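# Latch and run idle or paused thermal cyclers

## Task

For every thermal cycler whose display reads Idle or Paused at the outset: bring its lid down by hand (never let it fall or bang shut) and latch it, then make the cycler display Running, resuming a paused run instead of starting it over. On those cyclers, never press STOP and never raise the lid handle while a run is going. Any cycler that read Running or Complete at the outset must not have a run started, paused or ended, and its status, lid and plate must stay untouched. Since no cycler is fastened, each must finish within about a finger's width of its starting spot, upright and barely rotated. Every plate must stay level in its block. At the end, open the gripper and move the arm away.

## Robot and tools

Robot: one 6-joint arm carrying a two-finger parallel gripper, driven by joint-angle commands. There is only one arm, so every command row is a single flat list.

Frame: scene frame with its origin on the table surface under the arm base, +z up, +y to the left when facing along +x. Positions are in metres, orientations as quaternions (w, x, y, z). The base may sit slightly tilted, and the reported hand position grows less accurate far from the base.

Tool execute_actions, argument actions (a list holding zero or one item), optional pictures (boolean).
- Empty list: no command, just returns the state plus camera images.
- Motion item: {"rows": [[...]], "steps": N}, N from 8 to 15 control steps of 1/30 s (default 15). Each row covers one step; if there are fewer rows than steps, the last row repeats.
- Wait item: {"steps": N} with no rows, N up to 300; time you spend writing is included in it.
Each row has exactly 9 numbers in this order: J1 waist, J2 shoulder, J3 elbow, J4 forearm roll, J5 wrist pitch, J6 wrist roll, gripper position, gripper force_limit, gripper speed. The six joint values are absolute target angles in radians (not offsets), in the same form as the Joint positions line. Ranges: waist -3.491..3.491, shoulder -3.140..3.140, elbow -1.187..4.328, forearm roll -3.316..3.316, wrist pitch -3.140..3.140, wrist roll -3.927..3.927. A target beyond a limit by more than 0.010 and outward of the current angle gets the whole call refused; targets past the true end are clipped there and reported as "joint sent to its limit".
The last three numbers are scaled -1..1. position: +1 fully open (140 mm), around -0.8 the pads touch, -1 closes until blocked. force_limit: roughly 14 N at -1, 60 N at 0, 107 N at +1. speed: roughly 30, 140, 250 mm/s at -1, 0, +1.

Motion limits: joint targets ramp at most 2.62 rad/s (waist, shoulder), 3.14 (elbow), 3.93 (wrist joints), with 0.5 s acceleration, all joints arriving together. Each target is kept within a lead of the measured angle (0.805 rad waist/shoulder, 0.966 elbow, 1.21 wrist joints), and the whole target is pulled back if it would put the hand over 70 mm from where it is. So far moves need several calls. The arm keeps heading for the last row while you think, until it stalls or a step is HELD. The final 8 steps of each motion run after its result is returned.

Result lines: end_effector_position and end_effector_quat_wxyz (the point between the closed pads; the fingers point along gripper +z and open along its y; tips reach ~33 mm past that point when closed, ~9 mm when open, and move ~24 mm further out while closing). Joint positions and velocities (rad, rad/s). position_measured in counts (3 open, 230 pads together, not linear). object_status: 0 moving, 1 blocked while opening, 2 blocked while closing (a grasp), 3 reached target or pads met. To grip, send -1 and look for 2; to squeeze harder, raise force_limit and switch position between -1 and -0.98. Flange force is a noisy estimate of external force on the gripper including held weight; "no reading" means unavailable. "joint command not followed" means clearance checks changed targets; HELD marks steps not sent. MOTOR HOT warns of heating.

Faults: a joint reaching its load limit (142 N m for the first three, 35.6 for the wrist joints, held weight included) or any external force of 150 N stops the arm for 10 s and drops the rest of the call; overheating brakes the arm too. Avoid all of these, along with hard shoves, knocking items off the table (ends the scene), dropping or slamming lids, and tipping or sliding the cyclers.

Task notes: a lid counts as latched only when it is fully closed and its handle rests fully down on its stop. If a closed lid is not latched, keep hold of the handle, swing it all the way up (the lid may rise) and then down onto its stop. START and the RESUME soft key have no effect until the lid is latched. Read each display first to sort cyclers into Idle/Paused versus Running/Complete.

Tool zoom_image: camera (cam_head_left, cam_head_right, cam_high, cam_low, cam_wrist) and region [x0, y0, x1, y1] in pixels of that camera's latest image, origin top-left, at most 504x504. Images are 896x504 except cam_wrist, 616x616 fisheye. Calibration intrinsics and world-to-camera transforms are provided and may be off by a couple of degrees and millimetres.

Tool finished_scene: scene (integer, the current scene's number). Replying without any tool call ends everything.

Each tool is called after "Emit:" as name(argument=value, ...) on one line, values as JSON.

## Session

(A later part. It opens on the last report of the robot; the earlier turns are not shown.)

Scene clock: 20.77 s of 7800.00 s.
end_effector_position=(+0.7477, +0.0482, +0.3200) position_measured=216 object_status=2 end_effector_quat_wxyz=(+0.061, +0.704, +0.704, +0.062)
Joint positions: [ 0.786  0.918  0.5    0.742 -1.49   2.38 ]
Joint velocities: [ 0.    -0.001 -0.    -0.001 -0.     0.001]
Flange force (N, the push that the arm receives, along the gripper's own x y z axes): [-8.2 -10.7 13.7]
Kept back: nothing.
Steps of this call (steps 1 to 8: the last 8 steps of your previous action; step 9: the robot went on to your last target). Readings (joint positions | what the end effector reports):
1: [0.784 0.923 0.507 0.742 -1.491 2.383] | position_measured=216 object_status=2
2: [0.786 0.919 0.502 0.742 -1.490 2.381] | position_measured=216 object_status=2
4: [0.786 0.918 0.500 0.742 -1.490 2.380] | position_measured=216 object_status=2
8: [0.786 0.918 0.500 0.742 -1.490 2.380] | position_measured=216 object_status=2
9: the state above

Emit:
execute_actions(actions=[{"rows":[[0.817,0.85,0.394,0.735,-1.481,2.331,-1,-0.3,0]],"steps":9}])

Emit:
execute_actions(actions=[{"rows":[[0.8785,0.717,0.18,0.715,-1.456,2.237,-1,-0.3,0]]}])

Emit:
execute_actions(actions=[{"rows":[[0.937,0.579,-0.075,0.698,-1.398,2.123,-1,-0.3,0]]}])

Emit:
execute_actions(actions=[{"steps":12}], pictures=true)

Scene clock: 33.33 s of 7800.00 s.
end_effector_position=(+0.7477, +0.0482, +0.3201) position_measured=216 object_status=2 end_effector_quat_wxyz=(+0.061, +0.704, +0.704, +0.062)
Joint positions: [ 0.786  0.918  0.5    0.742 -1.49   2.38 ]
Joint velocities: [ 0.011 -0.023 -0.031 -0.     0.007 -0.019]
Flange force (N, the push that the arm receives, along the gripper's own x y z axes): [-4.5 1.9 13.7]
Steps of this call (steps 1 to 30: the robot went on to your last target; steps 31 to 90: nothing new was sent; then 9.53 s passed at rest; step 91: the first step of this action). Readings (joint positions | what the end effector reports):
91: the state above

Scene clock: 33.83 s of 7800.00 s.
end_effector_position=(+0.6854, +0.0489, +0.3353) position_measured=216 object_status=2 end_effector_quat_wxyz=(+0.062, +0.705, +0.704, +0.062)
Joint positions: [ 0.853  0.772  0.269  0.723 -1.467  2.276]
Joint velocities: [ 0.293 -0.625 -0.999 -0.098  0.113 -0.431]
Flange force (N, the push that the arm receives, along the gripper's own x y z axes): [-33.7 -5.0 7.5]
Steps of this call (steps 1 to 8: the last 8 steps of your previous action; steps 9 to 15: the first 7 steps of this action). Readings (joint positions | what the end effector reports):
9: [0.817 0.850 0.394 0.735 -1.481 2.331] | position_measured=216 object_status=2
10: [0.818 0.848 0.390 0.735 -1.480 2.329] | position_measured=216 object_status=2
12: [0.826 0.829 0.361 0.732 -1.477 2.316] | position_measured=216 object_status=2
15: the state above

Scene clock: 34.33 s of 7800.00 s.
end_effector_position=(+0.6257, +0.0482, +0.3299) position_measured=216 object_status=2 end_effector_quat_wxyz=(+0.062, +0.705, +0.704, +0.062)
Joint positions: [ 0.908  0.648  0.053  0.707 -1.427  2.18 ]
Joint velocities: [ 0.268 -0.631 -1.166 -0.083  0.257 -0.514]
Flange force (N, the push that the arm receives, along the gripper's own x y z axes): [-28.1 22.8 5.1]
Steps of this call (steps 1 to 8: the last 8 steps of your previous action; steps 9 to 15: the first 7 steps of this action). Readings (joint positions | what the end effector reports):
9: [0.878 0.717 0.180 0.715 -1.456 2.237] | position_measured=216 object_status=2
10: [0.879 0.715 0.176 0.715 -1.455 2.235] | position_measured=216 object_status=2
12: [0.886 0.699 0.147 0.713 -1.448 2.222] | position_measured=216 object_status=2
15: the state above

Scene clock: 34.73 s of 7800.00 s.
end_effector_position=(+0.5898, +0.0462, +0.3194) position_measured=216 object_status=2 end_effector_quat_wxyz=(+0.062, +0.705, +0.704, +0.062)
Joint positions: [ 0.937  0.579 -0.075  0.698 -1.398  2.123]
Joint velocities: [ 0.001 -0.002 -0.     0.001 -0.    -0.001]
Flange force (N, the push that the arm receives, along the gripper's own x y z axes): [-28.8 -1.5 12.8]
Kept back: nothing.
Steps of this call (steps 1 to 8: the last 8 steps of your previous action; steps 9 to 12: the robot went on to your last target). Readings (joint positions | what the end effector reports):
1: [0.916 0.628 0.016 0.704 -1.419 2.164] | position_measured=216 object_status=2
2: [0.924 0.611 -0.016 0.702 -1.412 2.150] | position_measured=216 object_status=2
4: [0.933 0.588 -0.059 0.699 -1.402 2.130] | position_measured=216 object_status=2
8: [0.937 0.579 -0.075 0.698 -1.398 2.123] | position_measured=216 object_status=2
12: the state above
camera_calibration (this result's frames):
cam_wrist: T_world_to_cam=[[0.984373, -0.0295174, 0.173604, -0.633006], [-0.101627, -0.900334, 0.423168, -0.0300481], [0.143811, -0.434198, -0.889264, 0.395972], [0, 0, 0, 1]] pos_world=[0.563116, 0.126192, 0.474732]

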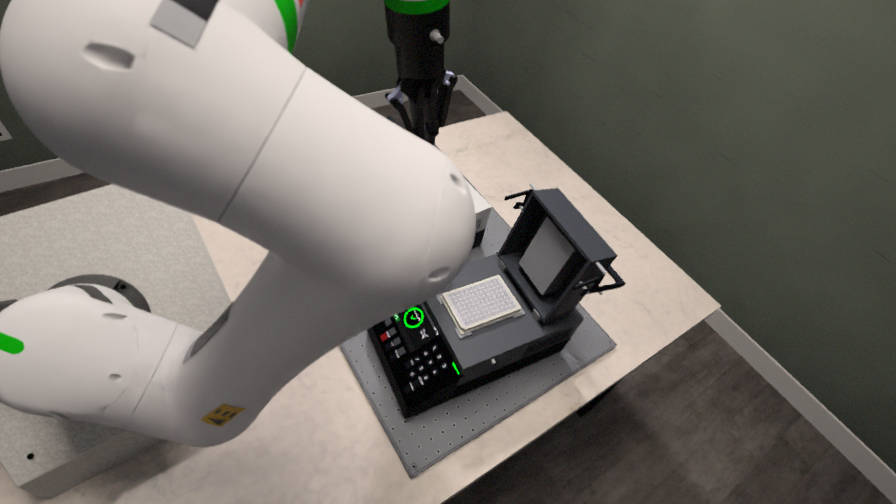

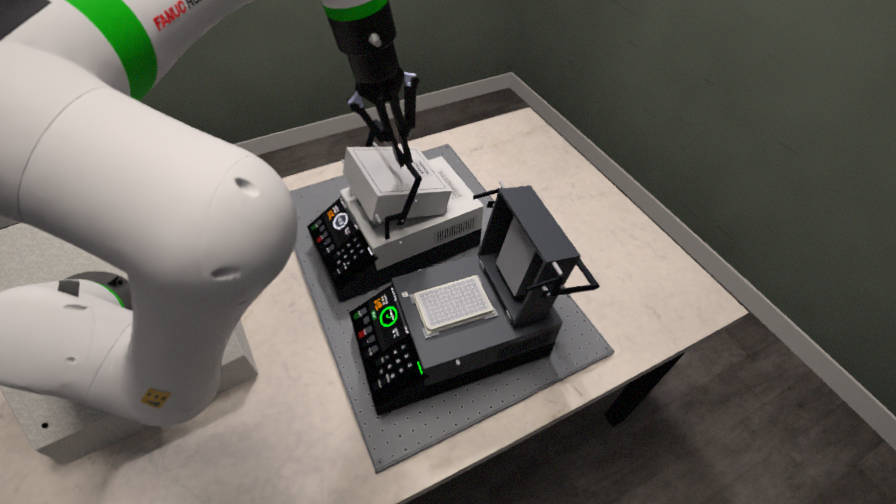

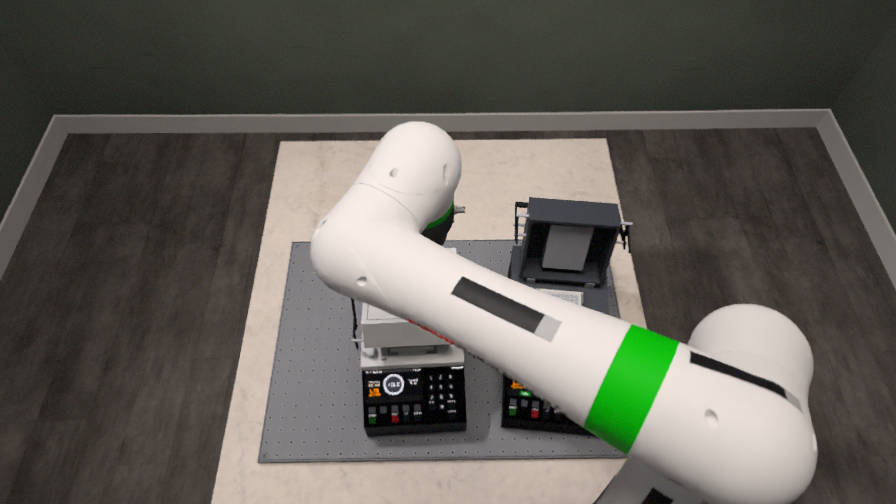

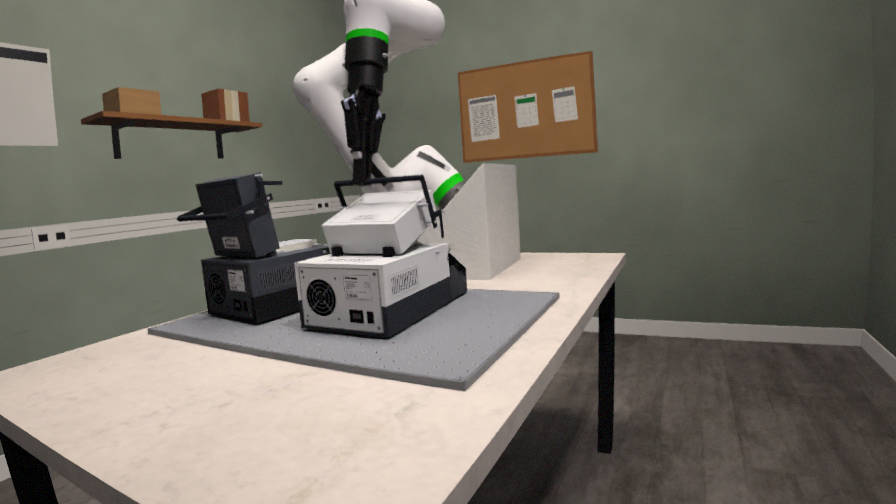

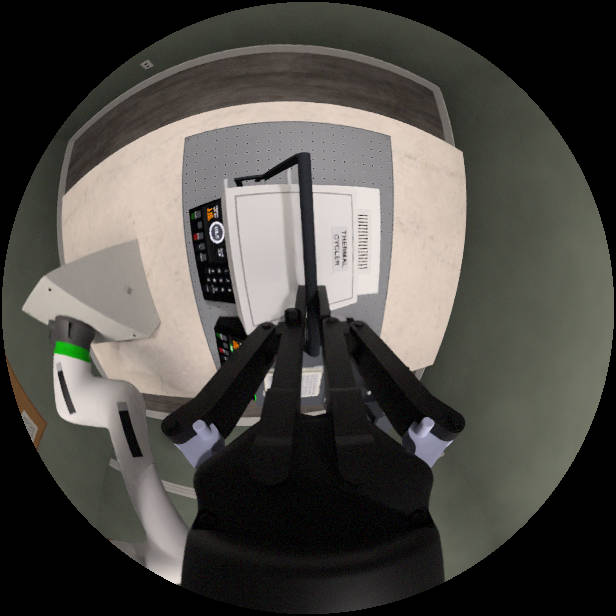

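Emit:
execute_actions(actions=[{"rows":[[0.944,0.52,-0.195,0.702,-1.356,2.075,-1,-0.3,0]],"steps":12}])

Emit:
execute_actions(actions=[{"rows":[[0.954,0.474,-0.301,0.705,-1.313,2.026,-1,-0.3,0]]}])

Emit:
execute_actions(actions=[{"steps":9}], pictures=true)

Scene clock: 35.27 s of 7800.00 s.
end_effector_position=(+0.5828, +0.0441, +0.3143) position_measured=216 object_status=2 end_effector_quat_wxyz=(+0.062, +0.705, +0.703, +0.062)
Joint positions: [ 0.939  0.563 -0.108  0.699 -1.386  2.11 ]
Joint velocities: [ 0.039 -0.306 -0.62   0.004  0.239 -0.248]
Flange force (N, the push that the arm receives, along the gripper's own x y z axes): [-20.1 17.7 1.3]
Steps of this call (steps 1 to 12: the robot went on to your last target; steps 13 to 16: the first 4 steps of this action). Readings (joint positions | what the end effector reports):
13: [0.937 0.579 -0.075 0.698 -1.398 2.123] | position_measured=216 object_status=2
14: [0.937 0.577 -0.079 0.698 -1.396 2.121] | position_measured=216 object_status=2
16: the state above

Scene clock: 35.77 s of 7800.00 s.
end_effector_position=(+0.5419, +0.0362, +0.2838) position_measured=216 object_status=2 end_effector_quat_wxyz=(+0.062, +0.707, +0.701, +0.064)
Joint positions: [ 0.954  0.479 -0.286  0.706 -1.318  2.032]
Joint velocities: [ 0.039 -0.17  -0.358  0.006  0.125 -0.167]
Flange force (N, the push that the arm receives, along the gripper's own x y z axes): [32.7 14.5 -120.1]
Steps of this call (steps 1 to 8: the last 8 steps of your previous action; steps 9 to 15: the first 7 steps of this action). Readings (joint positions | what the end effector reports):
9: [0.944 0.520 -0.195 0.702 -1.356 2.075] | position_measured=216 object_status=2
10: [0.944 0.518 -0.199 0.702 -1.354 2.073] | position_measured=216 object_status=2
12: [0.947 0.506 -0.227 0.703 -1.342 2.060] | position_measured=216 object_status=2
15: the state above

Scene clock: 36.07 s of 7800.00 s.
end_effector_position=(+0.5375, +0.0354, +0.2797) position_measured=216 object_status=2 end_effector_quat_wxyz=(+0.061, +0.708, +0.701, +0.063)
Joint positions: [ 0.954  0.474 -0.301  0.705 -1.313  2.026]
Joint velocities: [-0.001 -0.001 -0.002  0.    -0.001  0.   ]
Flange force (N, the push that the arm receives, along the gripper's own x y z axes): [27.0 23.4 -126.0]
Kept back: nothing.
Steps of this call (steps 1 to 8: the last 8 steps of your previous action; step 9: the robot went on to your last target). Readings (joint positions | what the end effector reports):
1: [0.954 0.475 -0.295 0.706 -1.315 2.028] | position_measured=216 object_status=2
2: [0.955 0.474 -0.299 0.706 -1.314 2.027] | position_measured=216 object_status=2
4: [0.954 0.474 -0.300 0.705 -1.313 2.026] | position_measured=216 object_status=2
8: [0.954 0.474 -0.301 0.705 -1.313 2.026] | position_measured=216 object_status=2
9: the state above
camera_calibration (this result's frames):
cam_wrist: T_world_to_cam=[[0.984151, -0.0371017, 0.173409, -0.574454], [-0.108075, -0.90077, 0.420634, -0.0240474], [0.140595, -0.432709, -0.890503, 0.365547], [0, 0, 0, 1]] pos_world=[0.511356, 0.115201, 0.435251]

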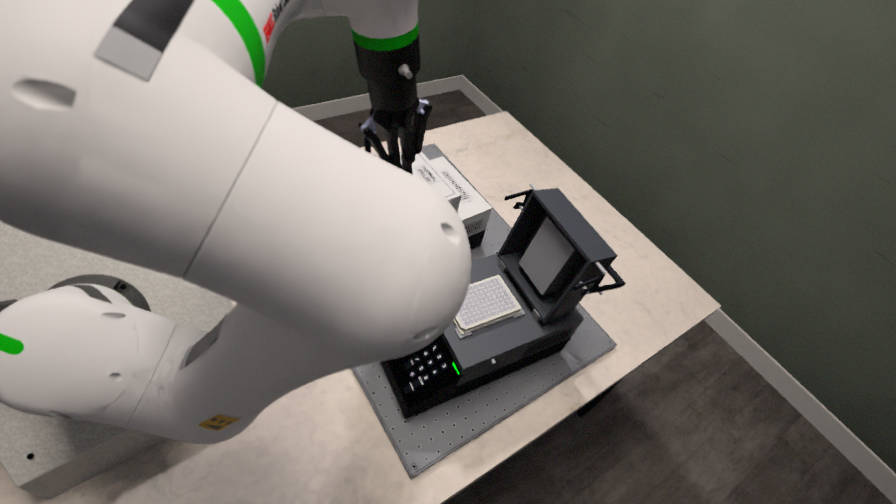

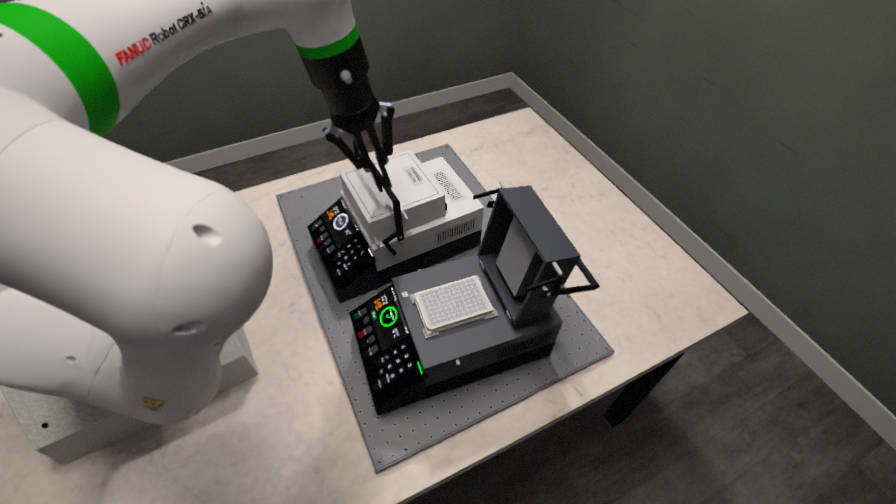

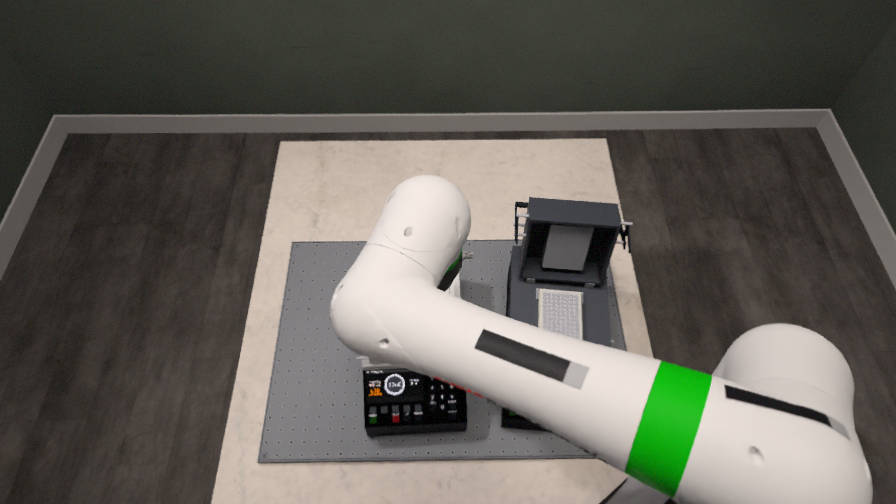

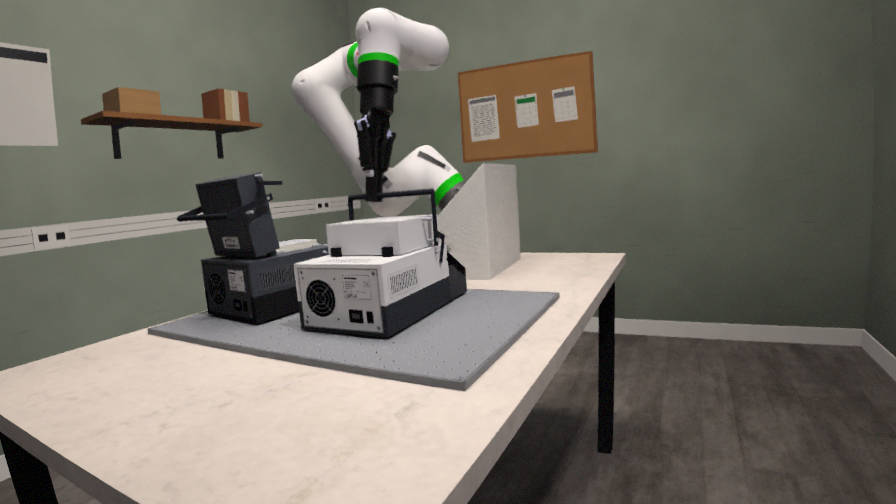

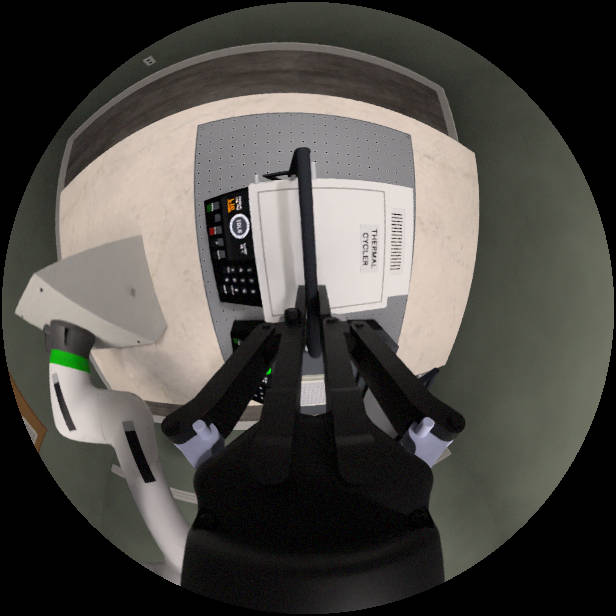

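Emit:
execute_actions(actions=[{"rows":[[0.957,0.473,-0.295,0.702,-1.319,2.026,-0.62,-1,0],[0.957,0.473,-0.295,0.702,-1.319,2.026,-0.62,-1,0],[0.957,0.473,-0.295,0.702,-1.319,2.026,-0.62,-1,0],[0.957,0.473,-0.295,0.702,-1.319,2.026,-1,-1,0]],"steps":12}])

Emit:
execute_actions(actions=[{"rows":[[0.996,0.42,-0.39,0.687,-1.305,1.981,-1,-1,0]]}])

Emit:
execute_actions(actions=[{"steps":9}])

Scene clock: 36.97 s of 7800.00 s.
end_effector_position=(+0.5363, +0.0353, +0.2800) position_measured=208 object_status=0 end_effector_quat_wxyz=(+0.060, +0.708, +0.701, +0.061)
Joint positions: [ 0.955  0.475 -0.298  0.701 -1.318  2.026]
Joint velocities: [ 0.015 -0.001  0.025  0.    -0.001 -0.001]
Flange force (N, the push that the arm receives, along the gripper's own x y z axes): [-6.7 -4.2 -4.5]
Steps of this call (steps 1 to 23: the robot went on to your last target; steps 24 to 27: the first 4 steps of this action). Readings (joint positions | what the end effector reports):
24: [0.954 0.474 -0.301 0.705 -1.313 2.026] | position_measured=216 object_status=0
25: [0.954 0.474 -0.300 0.702 -1.315 2.026] | position_measured=216 object_status=0
27: the state above

Scene clock: 37.47 s of 7800.00 s.
end_effector_position=(+0.5075, +0.0349, +0.2755) position_measured=212 object_status=2 end_effector_quat_wxyz=(+0.061, +0.707, +0.702, +0.062)
Joint positions: [ 0.992  0.425 -0.381  0.689 -1.306  1.986]
Joint velocities: [ 0.116 -0.157 -0.295 -0.052  0.035 -0.137]
Flange force (N, the push that the arm receives, along the gripper's own x y z axes): [-9.5 -4.1 36.7]
Steps of this call (steps 1 to 8: the last 8 steps of your previous action; steps 9 to 15: the first 7 steps of this action). Readings (joint positions | what the end effector reports):
9: [0.957 0.473 -0.295 0.702 -1.319 2.026] | position_measured=212 object_status=0
10: [0.959 0.471 -0.299 0.702 -1.319 2.024] | position_measured=212 object_status=0
12: [0.970 0.455 -0.327 0.697 -1.313 2.011] | position_measured=212 object_status=0
15: the state above

Scene clock: 37.77 s of 7800.00 s.
end_effector_position=(+0.5042, +0.0346, +0.2747) position_measured=212 object_status=2 end_effector_quat_wxyz=(+0.061, +0.707, +0.702, +0.062)
Joint positions: [ 0.996  0.42  -0.39   0.687 -1.305  1.981]
Joint velocities: [-0.    -0.001 -0.    -0.     0.     0.001]
Flange force (N, the push that the arm receives, along the gripper's own x y z axes): [4.1 17.8 41.6]
Kept back: nothing.
Steps of this call (steps 1 to 8: the last 8 steps of your previous action; step 9: the robot went on to your last target). Readings (joint positions | what the end effector reports):
1: [0.995 0.422 -0.387 0.687 -1.305 1.982] | position_measured=212 object_status=2
2: [0.996 0.421 -0.389 0.687 -1.305 1.981] | position_measured=212 object_status=2
4: [0.996 0.420 -0.390 0.687 -1.305 1.981] | position_measured=212 object_status=2
8: [0.996 0.420 -0.390 0.687 -1.305 1.981] | position_measured=212 object_status=2
9: the state above

Emit:
execute_actions(actions=[{"rows":[[1.0,0.4,-0.481,0.699,-1.253,1.938,-1,-1,0]]}])

Emit:
execute_actions(actions=[{"steps":9}], pictures=true)

Scene clock: 38.17 s of 7800.00 s.
end_effector_position=(+0.4857, +0.0356, +0.2514) position_measured=212 object_status=2 end_effector_quat_wxyz=(+0.061, +0.705, +0.704, +0.062)
Joint positions: [ 1.     0.402 -0.473  0.698 -1.258  1.942]
Joint velocities: [ 0.011 -0.054 -0.261  0.029  0.157 -0.122]
Flange force (N, the push that the arm receives, along the gripper's own x y z axes): [-14.3 -20.4 -20.7]
Steps of this call (steps 1 to 5: the robot went on to your last target; steps 6 to 12: the first 7 steps of this action). Readings (joint positions | what the end effector reports):
6: [0.996 0.420 -0.390 0.687 -1.305 1.981] | position_measured=212 object_status=2
7: [0.996 0.419 -0.394 0.688 -1.303 1.979] | position_measured=212 object_status=2
9: [0.998 0.412 -0.422 0.693 -1.287 1.965] | position_measured=212 object_status=2
12: the state above

Scene clock: 38.47 s of 7800.00 s.
end_effector_position=(+0.4841, +0.0357, +0.2492) position_measured=212 object_status=2 end_effector_quat_wxyz=(+0.061, +0.705, +0.704, +0.062)
Joint positions: [ 1.     0.4   -0.481  0.699 -1.253  1.938]
Joint velocities: [-0.     0.    -0.    -0.001  0.002  0.   ]
Flange force (N, the push that the arm receives, along the gripper's own x y z axes): [-14.8 -13.7 -26.8]
Kept back: nothing.
Steps of this call (steps 1 to 8: the last 8 steps of your previous action; step 9: the robot went on to your last target). Readings (joint positions | what the end effector reports):
1: [1.000 0.400 -0.479 0.698 -1.254 1.939] | position_measured=212 object_status=2
2: [1.000 0.400 -0.480 0.699 -1.254 1.938] | position_measured=212 object_status=2
4: [1.000 0.400 -0.481 0.699 -1.253 1.938] | position_measured=212 object_status=2
8: [1.000 0.400 -0.481 0.699 -1.253 1.938] | position_measured=212 object_status=2
9: the state above
camera_calibration (this result's frames):
cam_wrist: T_world_to_cam=[[0.984431, -0.0284488, 0.173457, -0.517033], [-0.100588, -0.90044, 0.42319, -0.020963], [0.144148, -0.434048, -0.889282, 0.344061], [0, 0, 0, 1]] pos_world=[0.457279, 0.115754, 0.404521]

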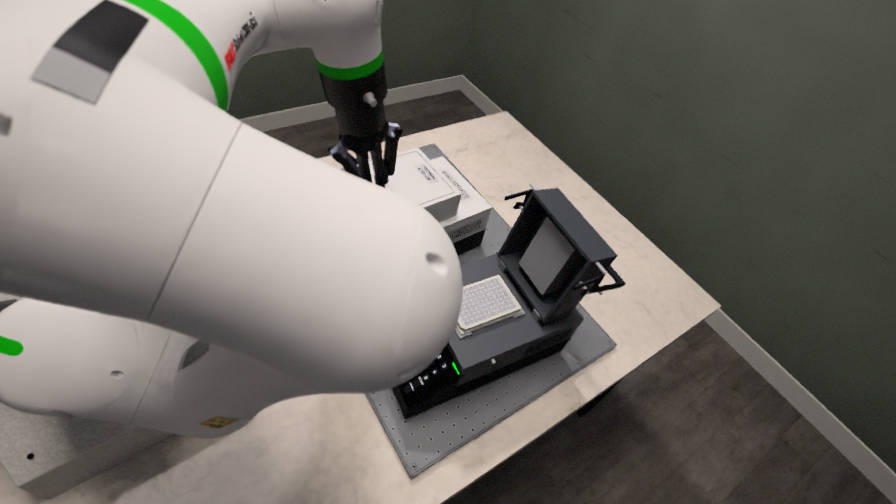

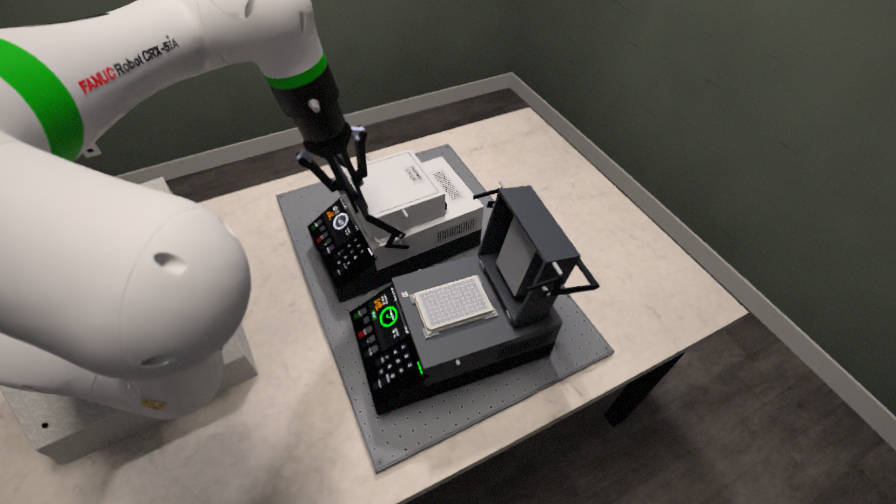

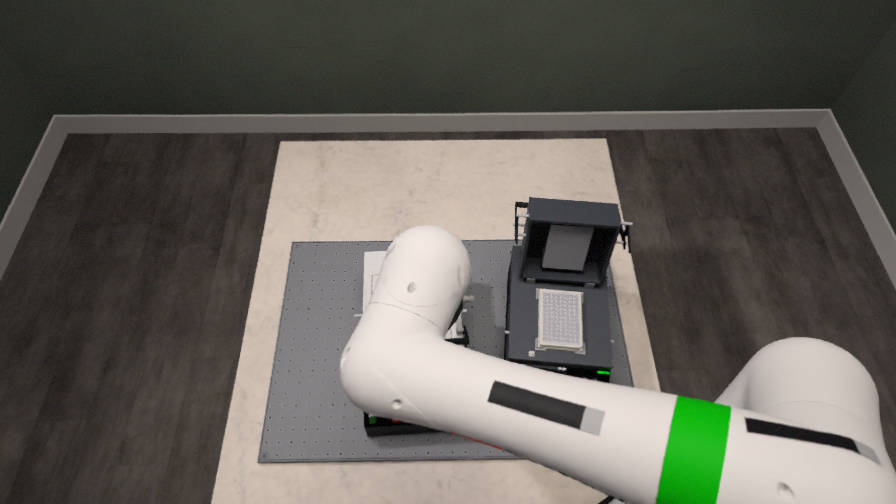

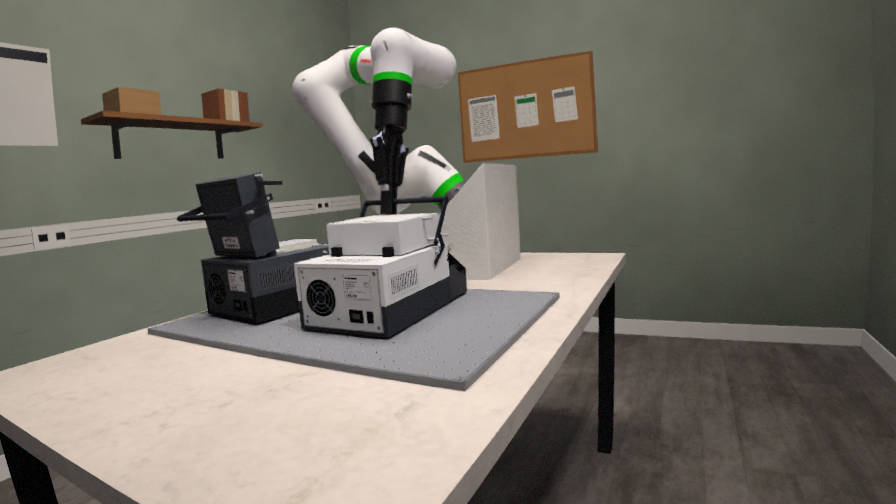

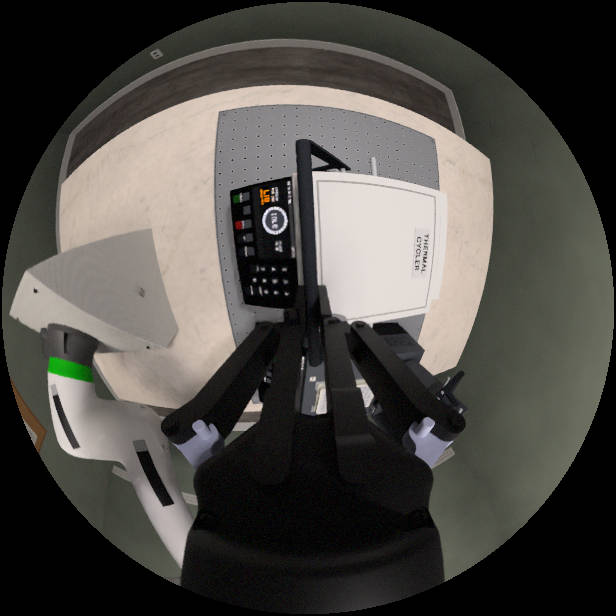

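Emit:
execute_actions(actions=[{"rows":[[1.007,0.375,-0.535,0.7,-1.233,1.914,-1,-1,0]],"steps":9}])

Emit:
execute_actions(actions=[{"rows":[[1.009,0.362,-0.597,0.71,-1.195,1.884,-1,-1,0]],"steps":10}])

Emit:
execute_actions(actions=[{"steps":10}], pictures=true)

Scene clock: 38.83 s of 7800.00 s.
end_effector_position=(+0.4840, +0.0357, +0.2491) position_measured=212 object_status=2 end_effector_quat_wxyz=(+0.061, +0.705, +0.704, +0.062)
Joint positions: [ 1.     0.4   -0.481  0.699 -1.253  1.938]
Joint velocities: [ 0.    -0.017 -0.035 -0.001  0.015 -0.016]
Flange force (N, the push that the arm receives, along the gripper's own x y z axes): [-12.6 -14.0 -24.5]
Steps of this call (steps 1 to 10: the robot went on to your last target; step 11: the first step of this action). Readings (joint positions | what the end effector reports):
11: the state above

Scene clock: 49.20 s of 7800.00 s.
end_effector_position=(+0.4739, +0.0334, +0.2426) position_measured=212 object_status=2 end_effector_quat_wxyz=(+0.065, +0.704, +0.704, +0.068)
Joint positions: [ 1.01   0.372 -0.535  0.712 -1.229  1.912]
Joint velocities: [ 0.  0. -0.  0.  0. -0.]
Flange force (N, the push that the arm receives, along the gripper's own x y z axes): [1.7 1.1 -19.6]
FORCE FAULT: contact force on the arm reached its limit, and the arm stopped for 10 seconds. The contact can be on any part of the arm, not only on its tool. The arm's remaining commands of this call were not run. The arm holds still and accepts commands again. Move the arm away from the contact; if what it grips holds it there, let go first. Pushing or pulling that hard again can fault the arm again.
Kept back: nothing.
The stop began at step 11 of this call (marked STOPPED below). From that step on the arm followed nothing that you had sent. 8 steps, steps kept back included, did not run and will not run. Nothing is kept back now, and the robot has no last target.
Steps of this call (steps 1 to 8: the last 8 steps of your previous action; steps 9 to 10: the first 2 steps of this action; steps 11 to 311: the stop). Readings (joint positions | what the end effector reports):
9: [1.007 0.375 -0.534 0.701 -1.233 1.914] | position_measured=212 object_status=2
10: [1.007 0.374 -0.538 0.701 -1.230 1.912] | position_measured=212 object_status=2
11: [1.008 0.373 -0.537 0.708 -1.229 1.912] | position_measured=212 object_status=2 STOPPED
12: [1.009 0.372 -0.536 0.711 -1.229 1.912] | position_measured=212 object_status=2
16: [1.010 0.372 -0.535 0.712 -1.229 1.912] | position_measured=212 object_status=2
311: the state above

Scene clock: 49.23 s of 7800.00 s.
end_effector_position=(+0.4739, +0.0334, +0.2426) position_measured=212 object_status=2 end_effector_quat_wxyz=(+0.065, +0.704, +0.704, +0.068)
Joint positions: [ 1.01   0.372 -0.535  0.712 -1.229  1.912]
Joint velocities: [ 0.001 -0.001  0.    -0.001 -0.001 -0.   ]
Flange force (N, the push that the arm receives, along the gripper's own x y z axes): [5.7 0.3 -19.8]
Kept back: nothing.
A stop began in an earlier call of the same reply, so what this call sent did not run. Send another action.
Steps of this call (step 1: nothing new was sent). Readings (joint positions | what the end effector reports):
1: the state above
camera_calibration (this result's frames):
cam_wrist: T_world_to_cam=[[0.981866, -0.0279206, 0.187508, -0.508197], [-0.105565, -0.902082, 0.418455, -0.01775], [0.157464, -0.430661, -0.888671, 0.33207], [0, 0, 0, 1]] pos_world=[0.444819, 0.112808, 0.397819]

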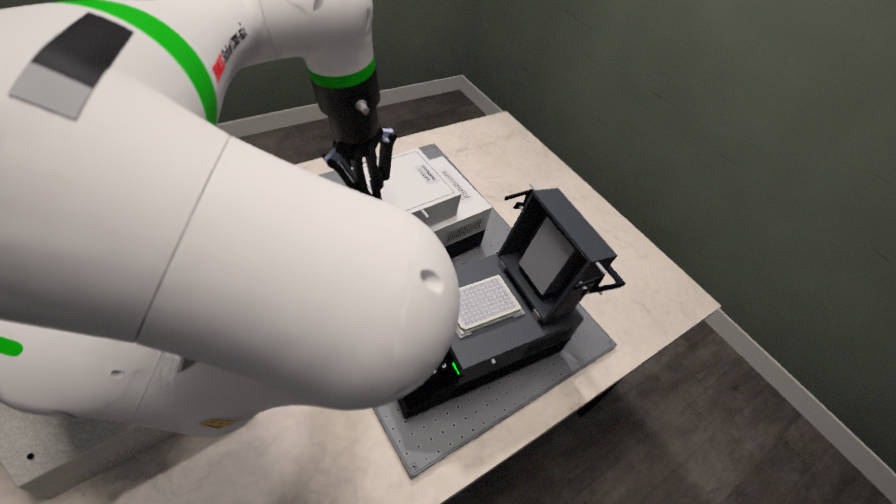

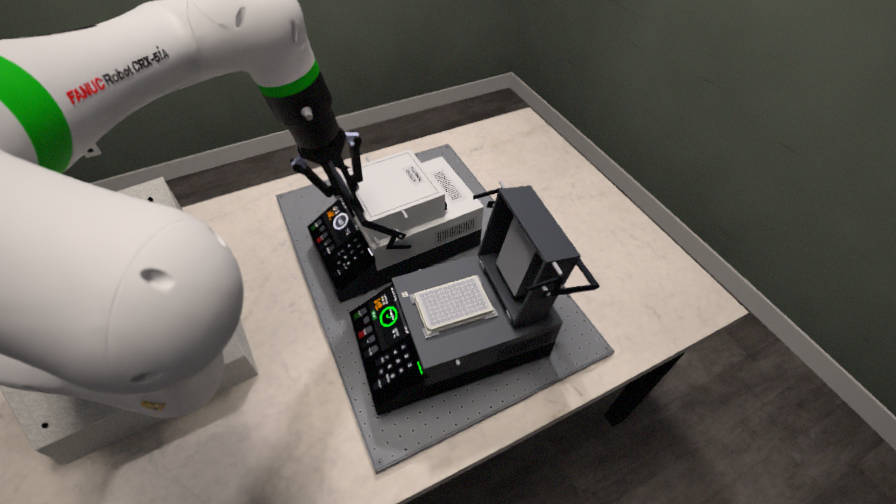

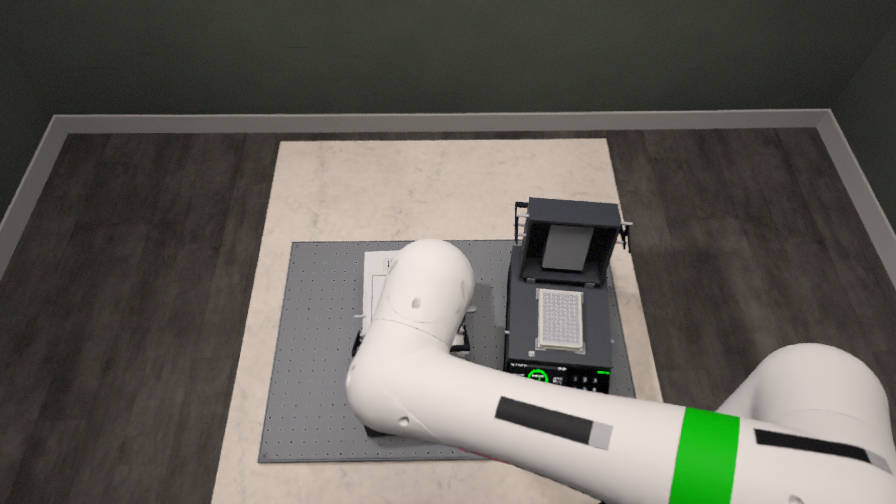

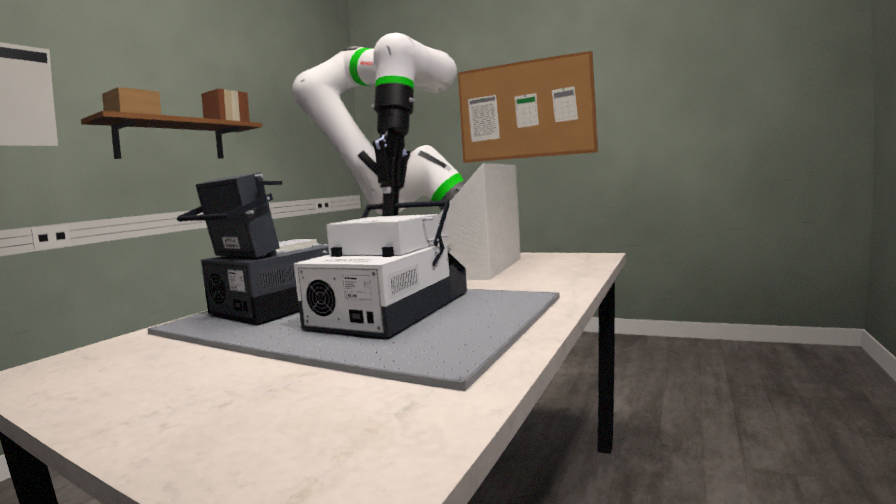

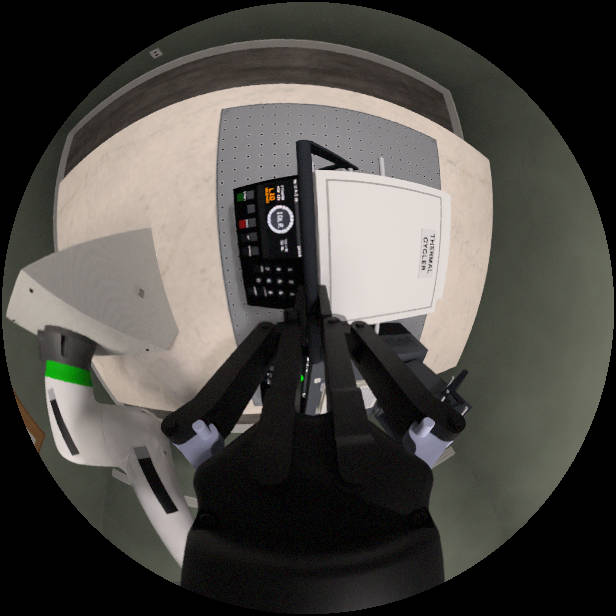

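Emit:
execute_actions(actions=[{"rows":[[1.01,0.372,-0.535,0.712,-1.229,1.912,-0.6,-1,0],[1.01,0.372,-0.535,0.712,-1.229,1.912,-0.6,-1,0],[1.021,0.367,-0.51,0.685,-1.265,1.925,-0.6,-1,0]],"steps":10}])

Emit:
execute_actions(actions=[{"rows":[[1.021,0.367,-0.51,0.685,-1.265,1.925,-1,-1,0],[1.021,0.367,-0.51,0.685,-1.265,1.925,-1,-1,0],[1.021,0.367,-0.51,0.685,-1.265,1.925,-1,-1,0],[1.021,0.367,-0.51,0.685,-1.265,1.925,-1,-1,0],[1.025,0.356,-0.553,0.689,-1.242,1.904,-1,-1,0]]}])

Emit:
execute_actions(actions=[{"steps":10}], pictures=true)

Scene clock: 49.67 s of 7800.00 s.
end_effector_position=(+0.4739, +0.0334, +0.2426) position_measured=212 object_status=0 end_effector_quat_wxyz=(+0.065, +0.704, +0.704, +0.068)
Joint positions: [ 1.01   0.372 -0.535  0.712 -1.229  1.912]
Joint velocities: [-0.001 -0.001 -0.013 -0.004  0.     0.   ]
Flange force (N, the push that the arm receives, along the gripper's own x y z axes): [-1.6 -16.8 -24.7]
Steps of this call (steps 1 to 11: nothing new was sent; steps 12 to 13: the first 2 steps of this action). Readings (joint positions | what the end effector reports):
12: [1.010 0.372 -0.535 0.712 -1.229 1.912] | position_measured=212 object_status=0
13: the state above

Scene clock: 50.17 s of 7800.00 s.
end_effector_position=(+0.4670, +0.0302, +0.2487) position_measured=205 object_status=2 end_effector_quat_wxyz=(+0.061, +0.706, +0.702, +0.062)
Joint positions: [ 1.022  0.363 -0.524  0.686 -1.257  1.918]
Joint velocities: [ 0.036 -0.098 -0.387  0.035  0.207 -0.186]
Flange force (N, the push that the arm receives, along the gripper's own x y z axes): [9.9 45.4 32.6]
Steps of this call (steps 1 to 8: the last 8 steps of your previous action; steps 9 to 15: the first 7 steps of this action). Readings (joint positions | what the end effector reports):
9: [1.021 0.367 -0.510 0.685 -1.265 1.925] | position_measured=205 object_status=0
10: [1.021 0.367 -0.510 0.685 -1.265 1.925] | position_measured=205 object_status=0
12: [1.021 0.367 -0.510 0.685 -1.265 1.925] | position_measured=205 object_status=0
15: the state above

Scene clock: 50.50 s of 7800.00 s.
end_effector_position=(+0.4600, +0.0301, +0.2409) position_measured=205 object_status=2 end_effector_quat_wxyz=(+0.061, +0.706, +0.703, +0.062)
Joint positions: [ 1.025  0.356 -0.553  0.689 -1.242  1.904]
Joint velocities: [ 0.     0.001 -0.001 -0.     0.001  0.001]
Flange force (N, the push that the arm receives, along the gripper's own x y z axes): [10.8 42.0 41.9]
Kept back: nothing.
Steps of this call (steps 1 to 8: the last 8 steps of your previous action; steps 9 to 10: the robot went on to your last target). Readings (joint positions | what the end effector reports):
1: [1.024 0.360 -0.537 0.687 -1.251 1.912] | position_measured=205 object_status=2
2: [1.024 0.358 -0.546 0.688 -1.246 1.908] | position_measured=205 object_status=2
4: [1.025 0.356 -0.552 0.689 -1.243 1.905] | position_measured=205 object_status=2
8: [1.025 0.356 -0.553 0.689 -1.242 1.904] | position_measured=205 object_status=2
10: the state above
camera_calibration (this result's frames):
cam_wrist: T_world_to_cam=[[0.984462, -0.031089, 0.172822, -0.491875], [-0.102709, -0.900228, 0.423131, -0.0239711], [0.142424, -0.434307, -0.889434, 0.33855], [0, 0, 0, 1]] pos_world=[0.433552, 0.110163, 0.396268]

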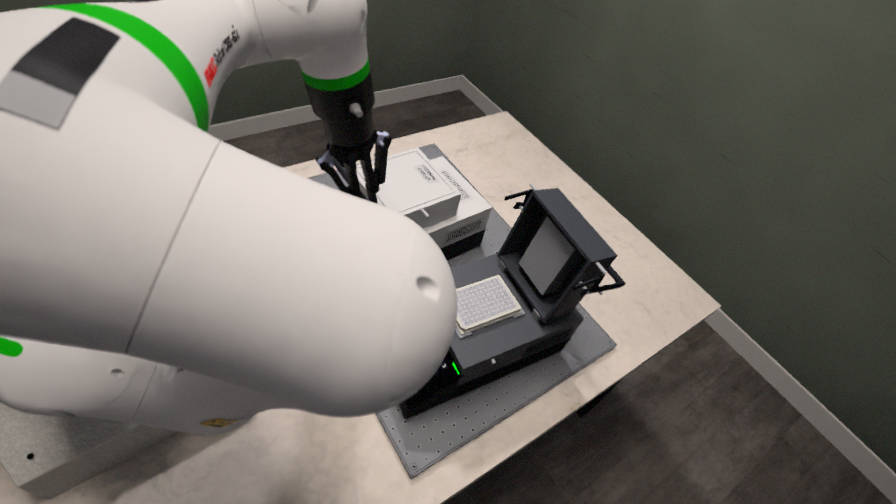

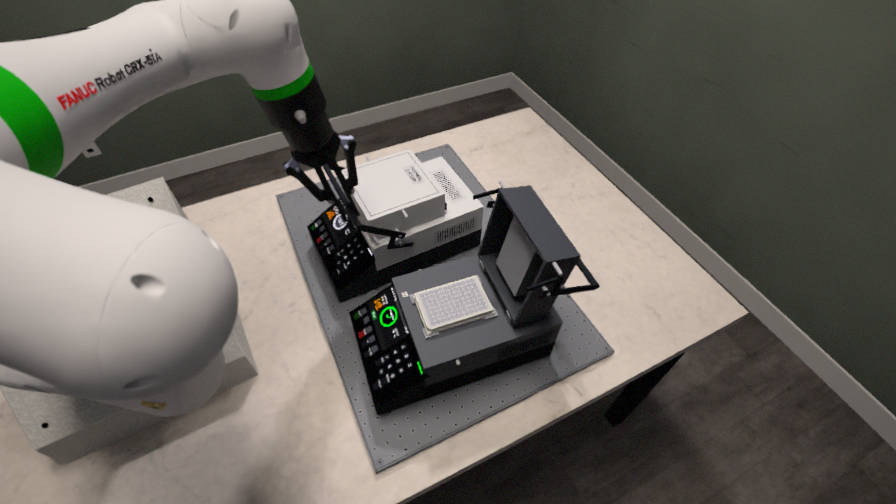

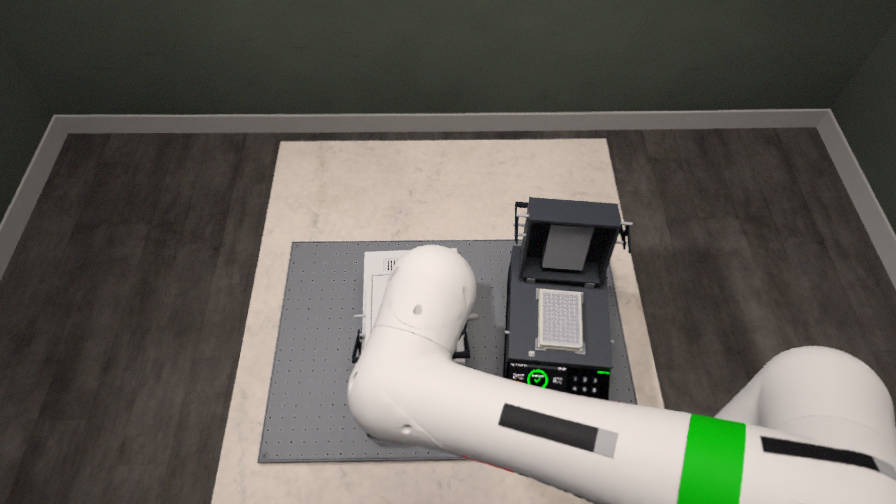

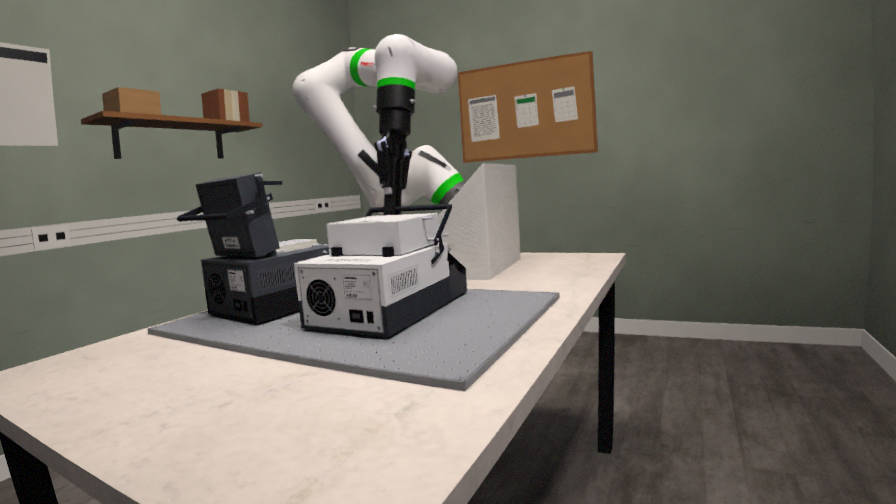

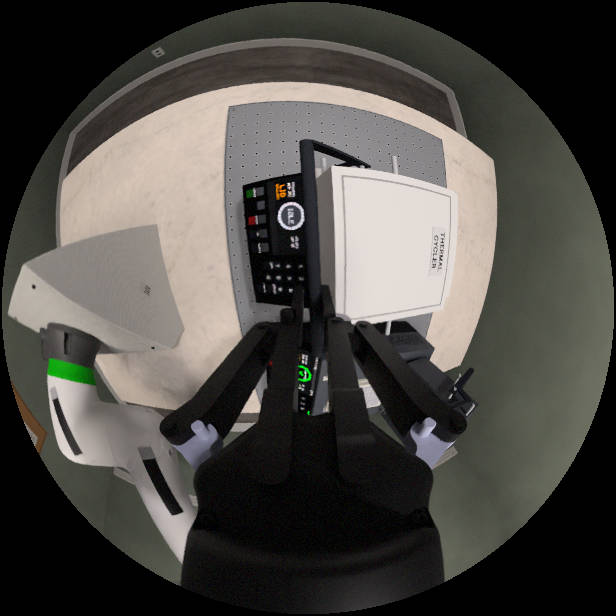

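Lifting the cycler slightly; go down 12 mm.

Emit:
execute_actions(actions=[{"rows":[[1.013,0.364,-0.573,0.702,-1.214,1.895,-0.98,-1,0]],"steps":10}])

Emit:
execute_actions(actions=[{"steps":10}])

Scene clock: 50.73 s of 7800.00 s.
end_effector_position=(+0.4600, +0.0305, +0.2389) position_measured=205 object_status=0 end_effector_quat_wxyz=(+0.061, +0.706, +0.703, +0.062)
Joint positions: [ 1.023  0.357 -0.557  0.691 -1.237  1.902]
Joint velocities: [-0.105  0.059 -0.177  0.126  0.25  -0.082]
Flange force (N, the push that the arm receives, along the gripper's own x y z axes): [3.0 34.2 10.0]
Steps of this call (steps 1 to 5: the robot went on to your last target; steps 6 to 7: the first 2 steps of this action). Readings (joint positions | what the end effector reports):
6: [1.025 0.356 -0.553 0.689 -1.242 1.904] | position_measured=205 object_status=0
7: the state above

Scene clock: 51.07 s of 7800.00 s.
end_effector_position=(+0.4593, +0.0322, +0.2291) position_measured=213 object_status=2 end_effector_quat_wxyz=(+0.061, +0.704, +0.705, +0.062)
Joint positions: [ 1.013  0.364 -0.573  0.702 -1.214  1.895]
Joint velocities: [ 0.     0.001 -0.     0.001  0.003  0.001]
Flange force (N, the push that the arm receives, along the gripper's own x y z axes): [-40.3 -75.1 -62.2]
Kept back: nothing.
Steps of this call (steps 1 to 8: the last 8 steps of your previous action; steps 9 to 10: the robot went on to your last target). Readings (joint positions | what the end effector reports):
1: [1.019 0.359 -0.564 0.695 -1.228 1.899] | position_measured=208 object_status=0
2: [1.016 0.362 -0.569 0.698 -1.222 1.897] | position_measured=213 object_status=0
4: [1.014 0.363 -0.573 0.700 -1.217 1.895] | position_measured=213 object_status=0
8: [1.013 0.364 -0.573 0.702 -1.214 1.895] | position_measured=213 object_status=2
10: the state above


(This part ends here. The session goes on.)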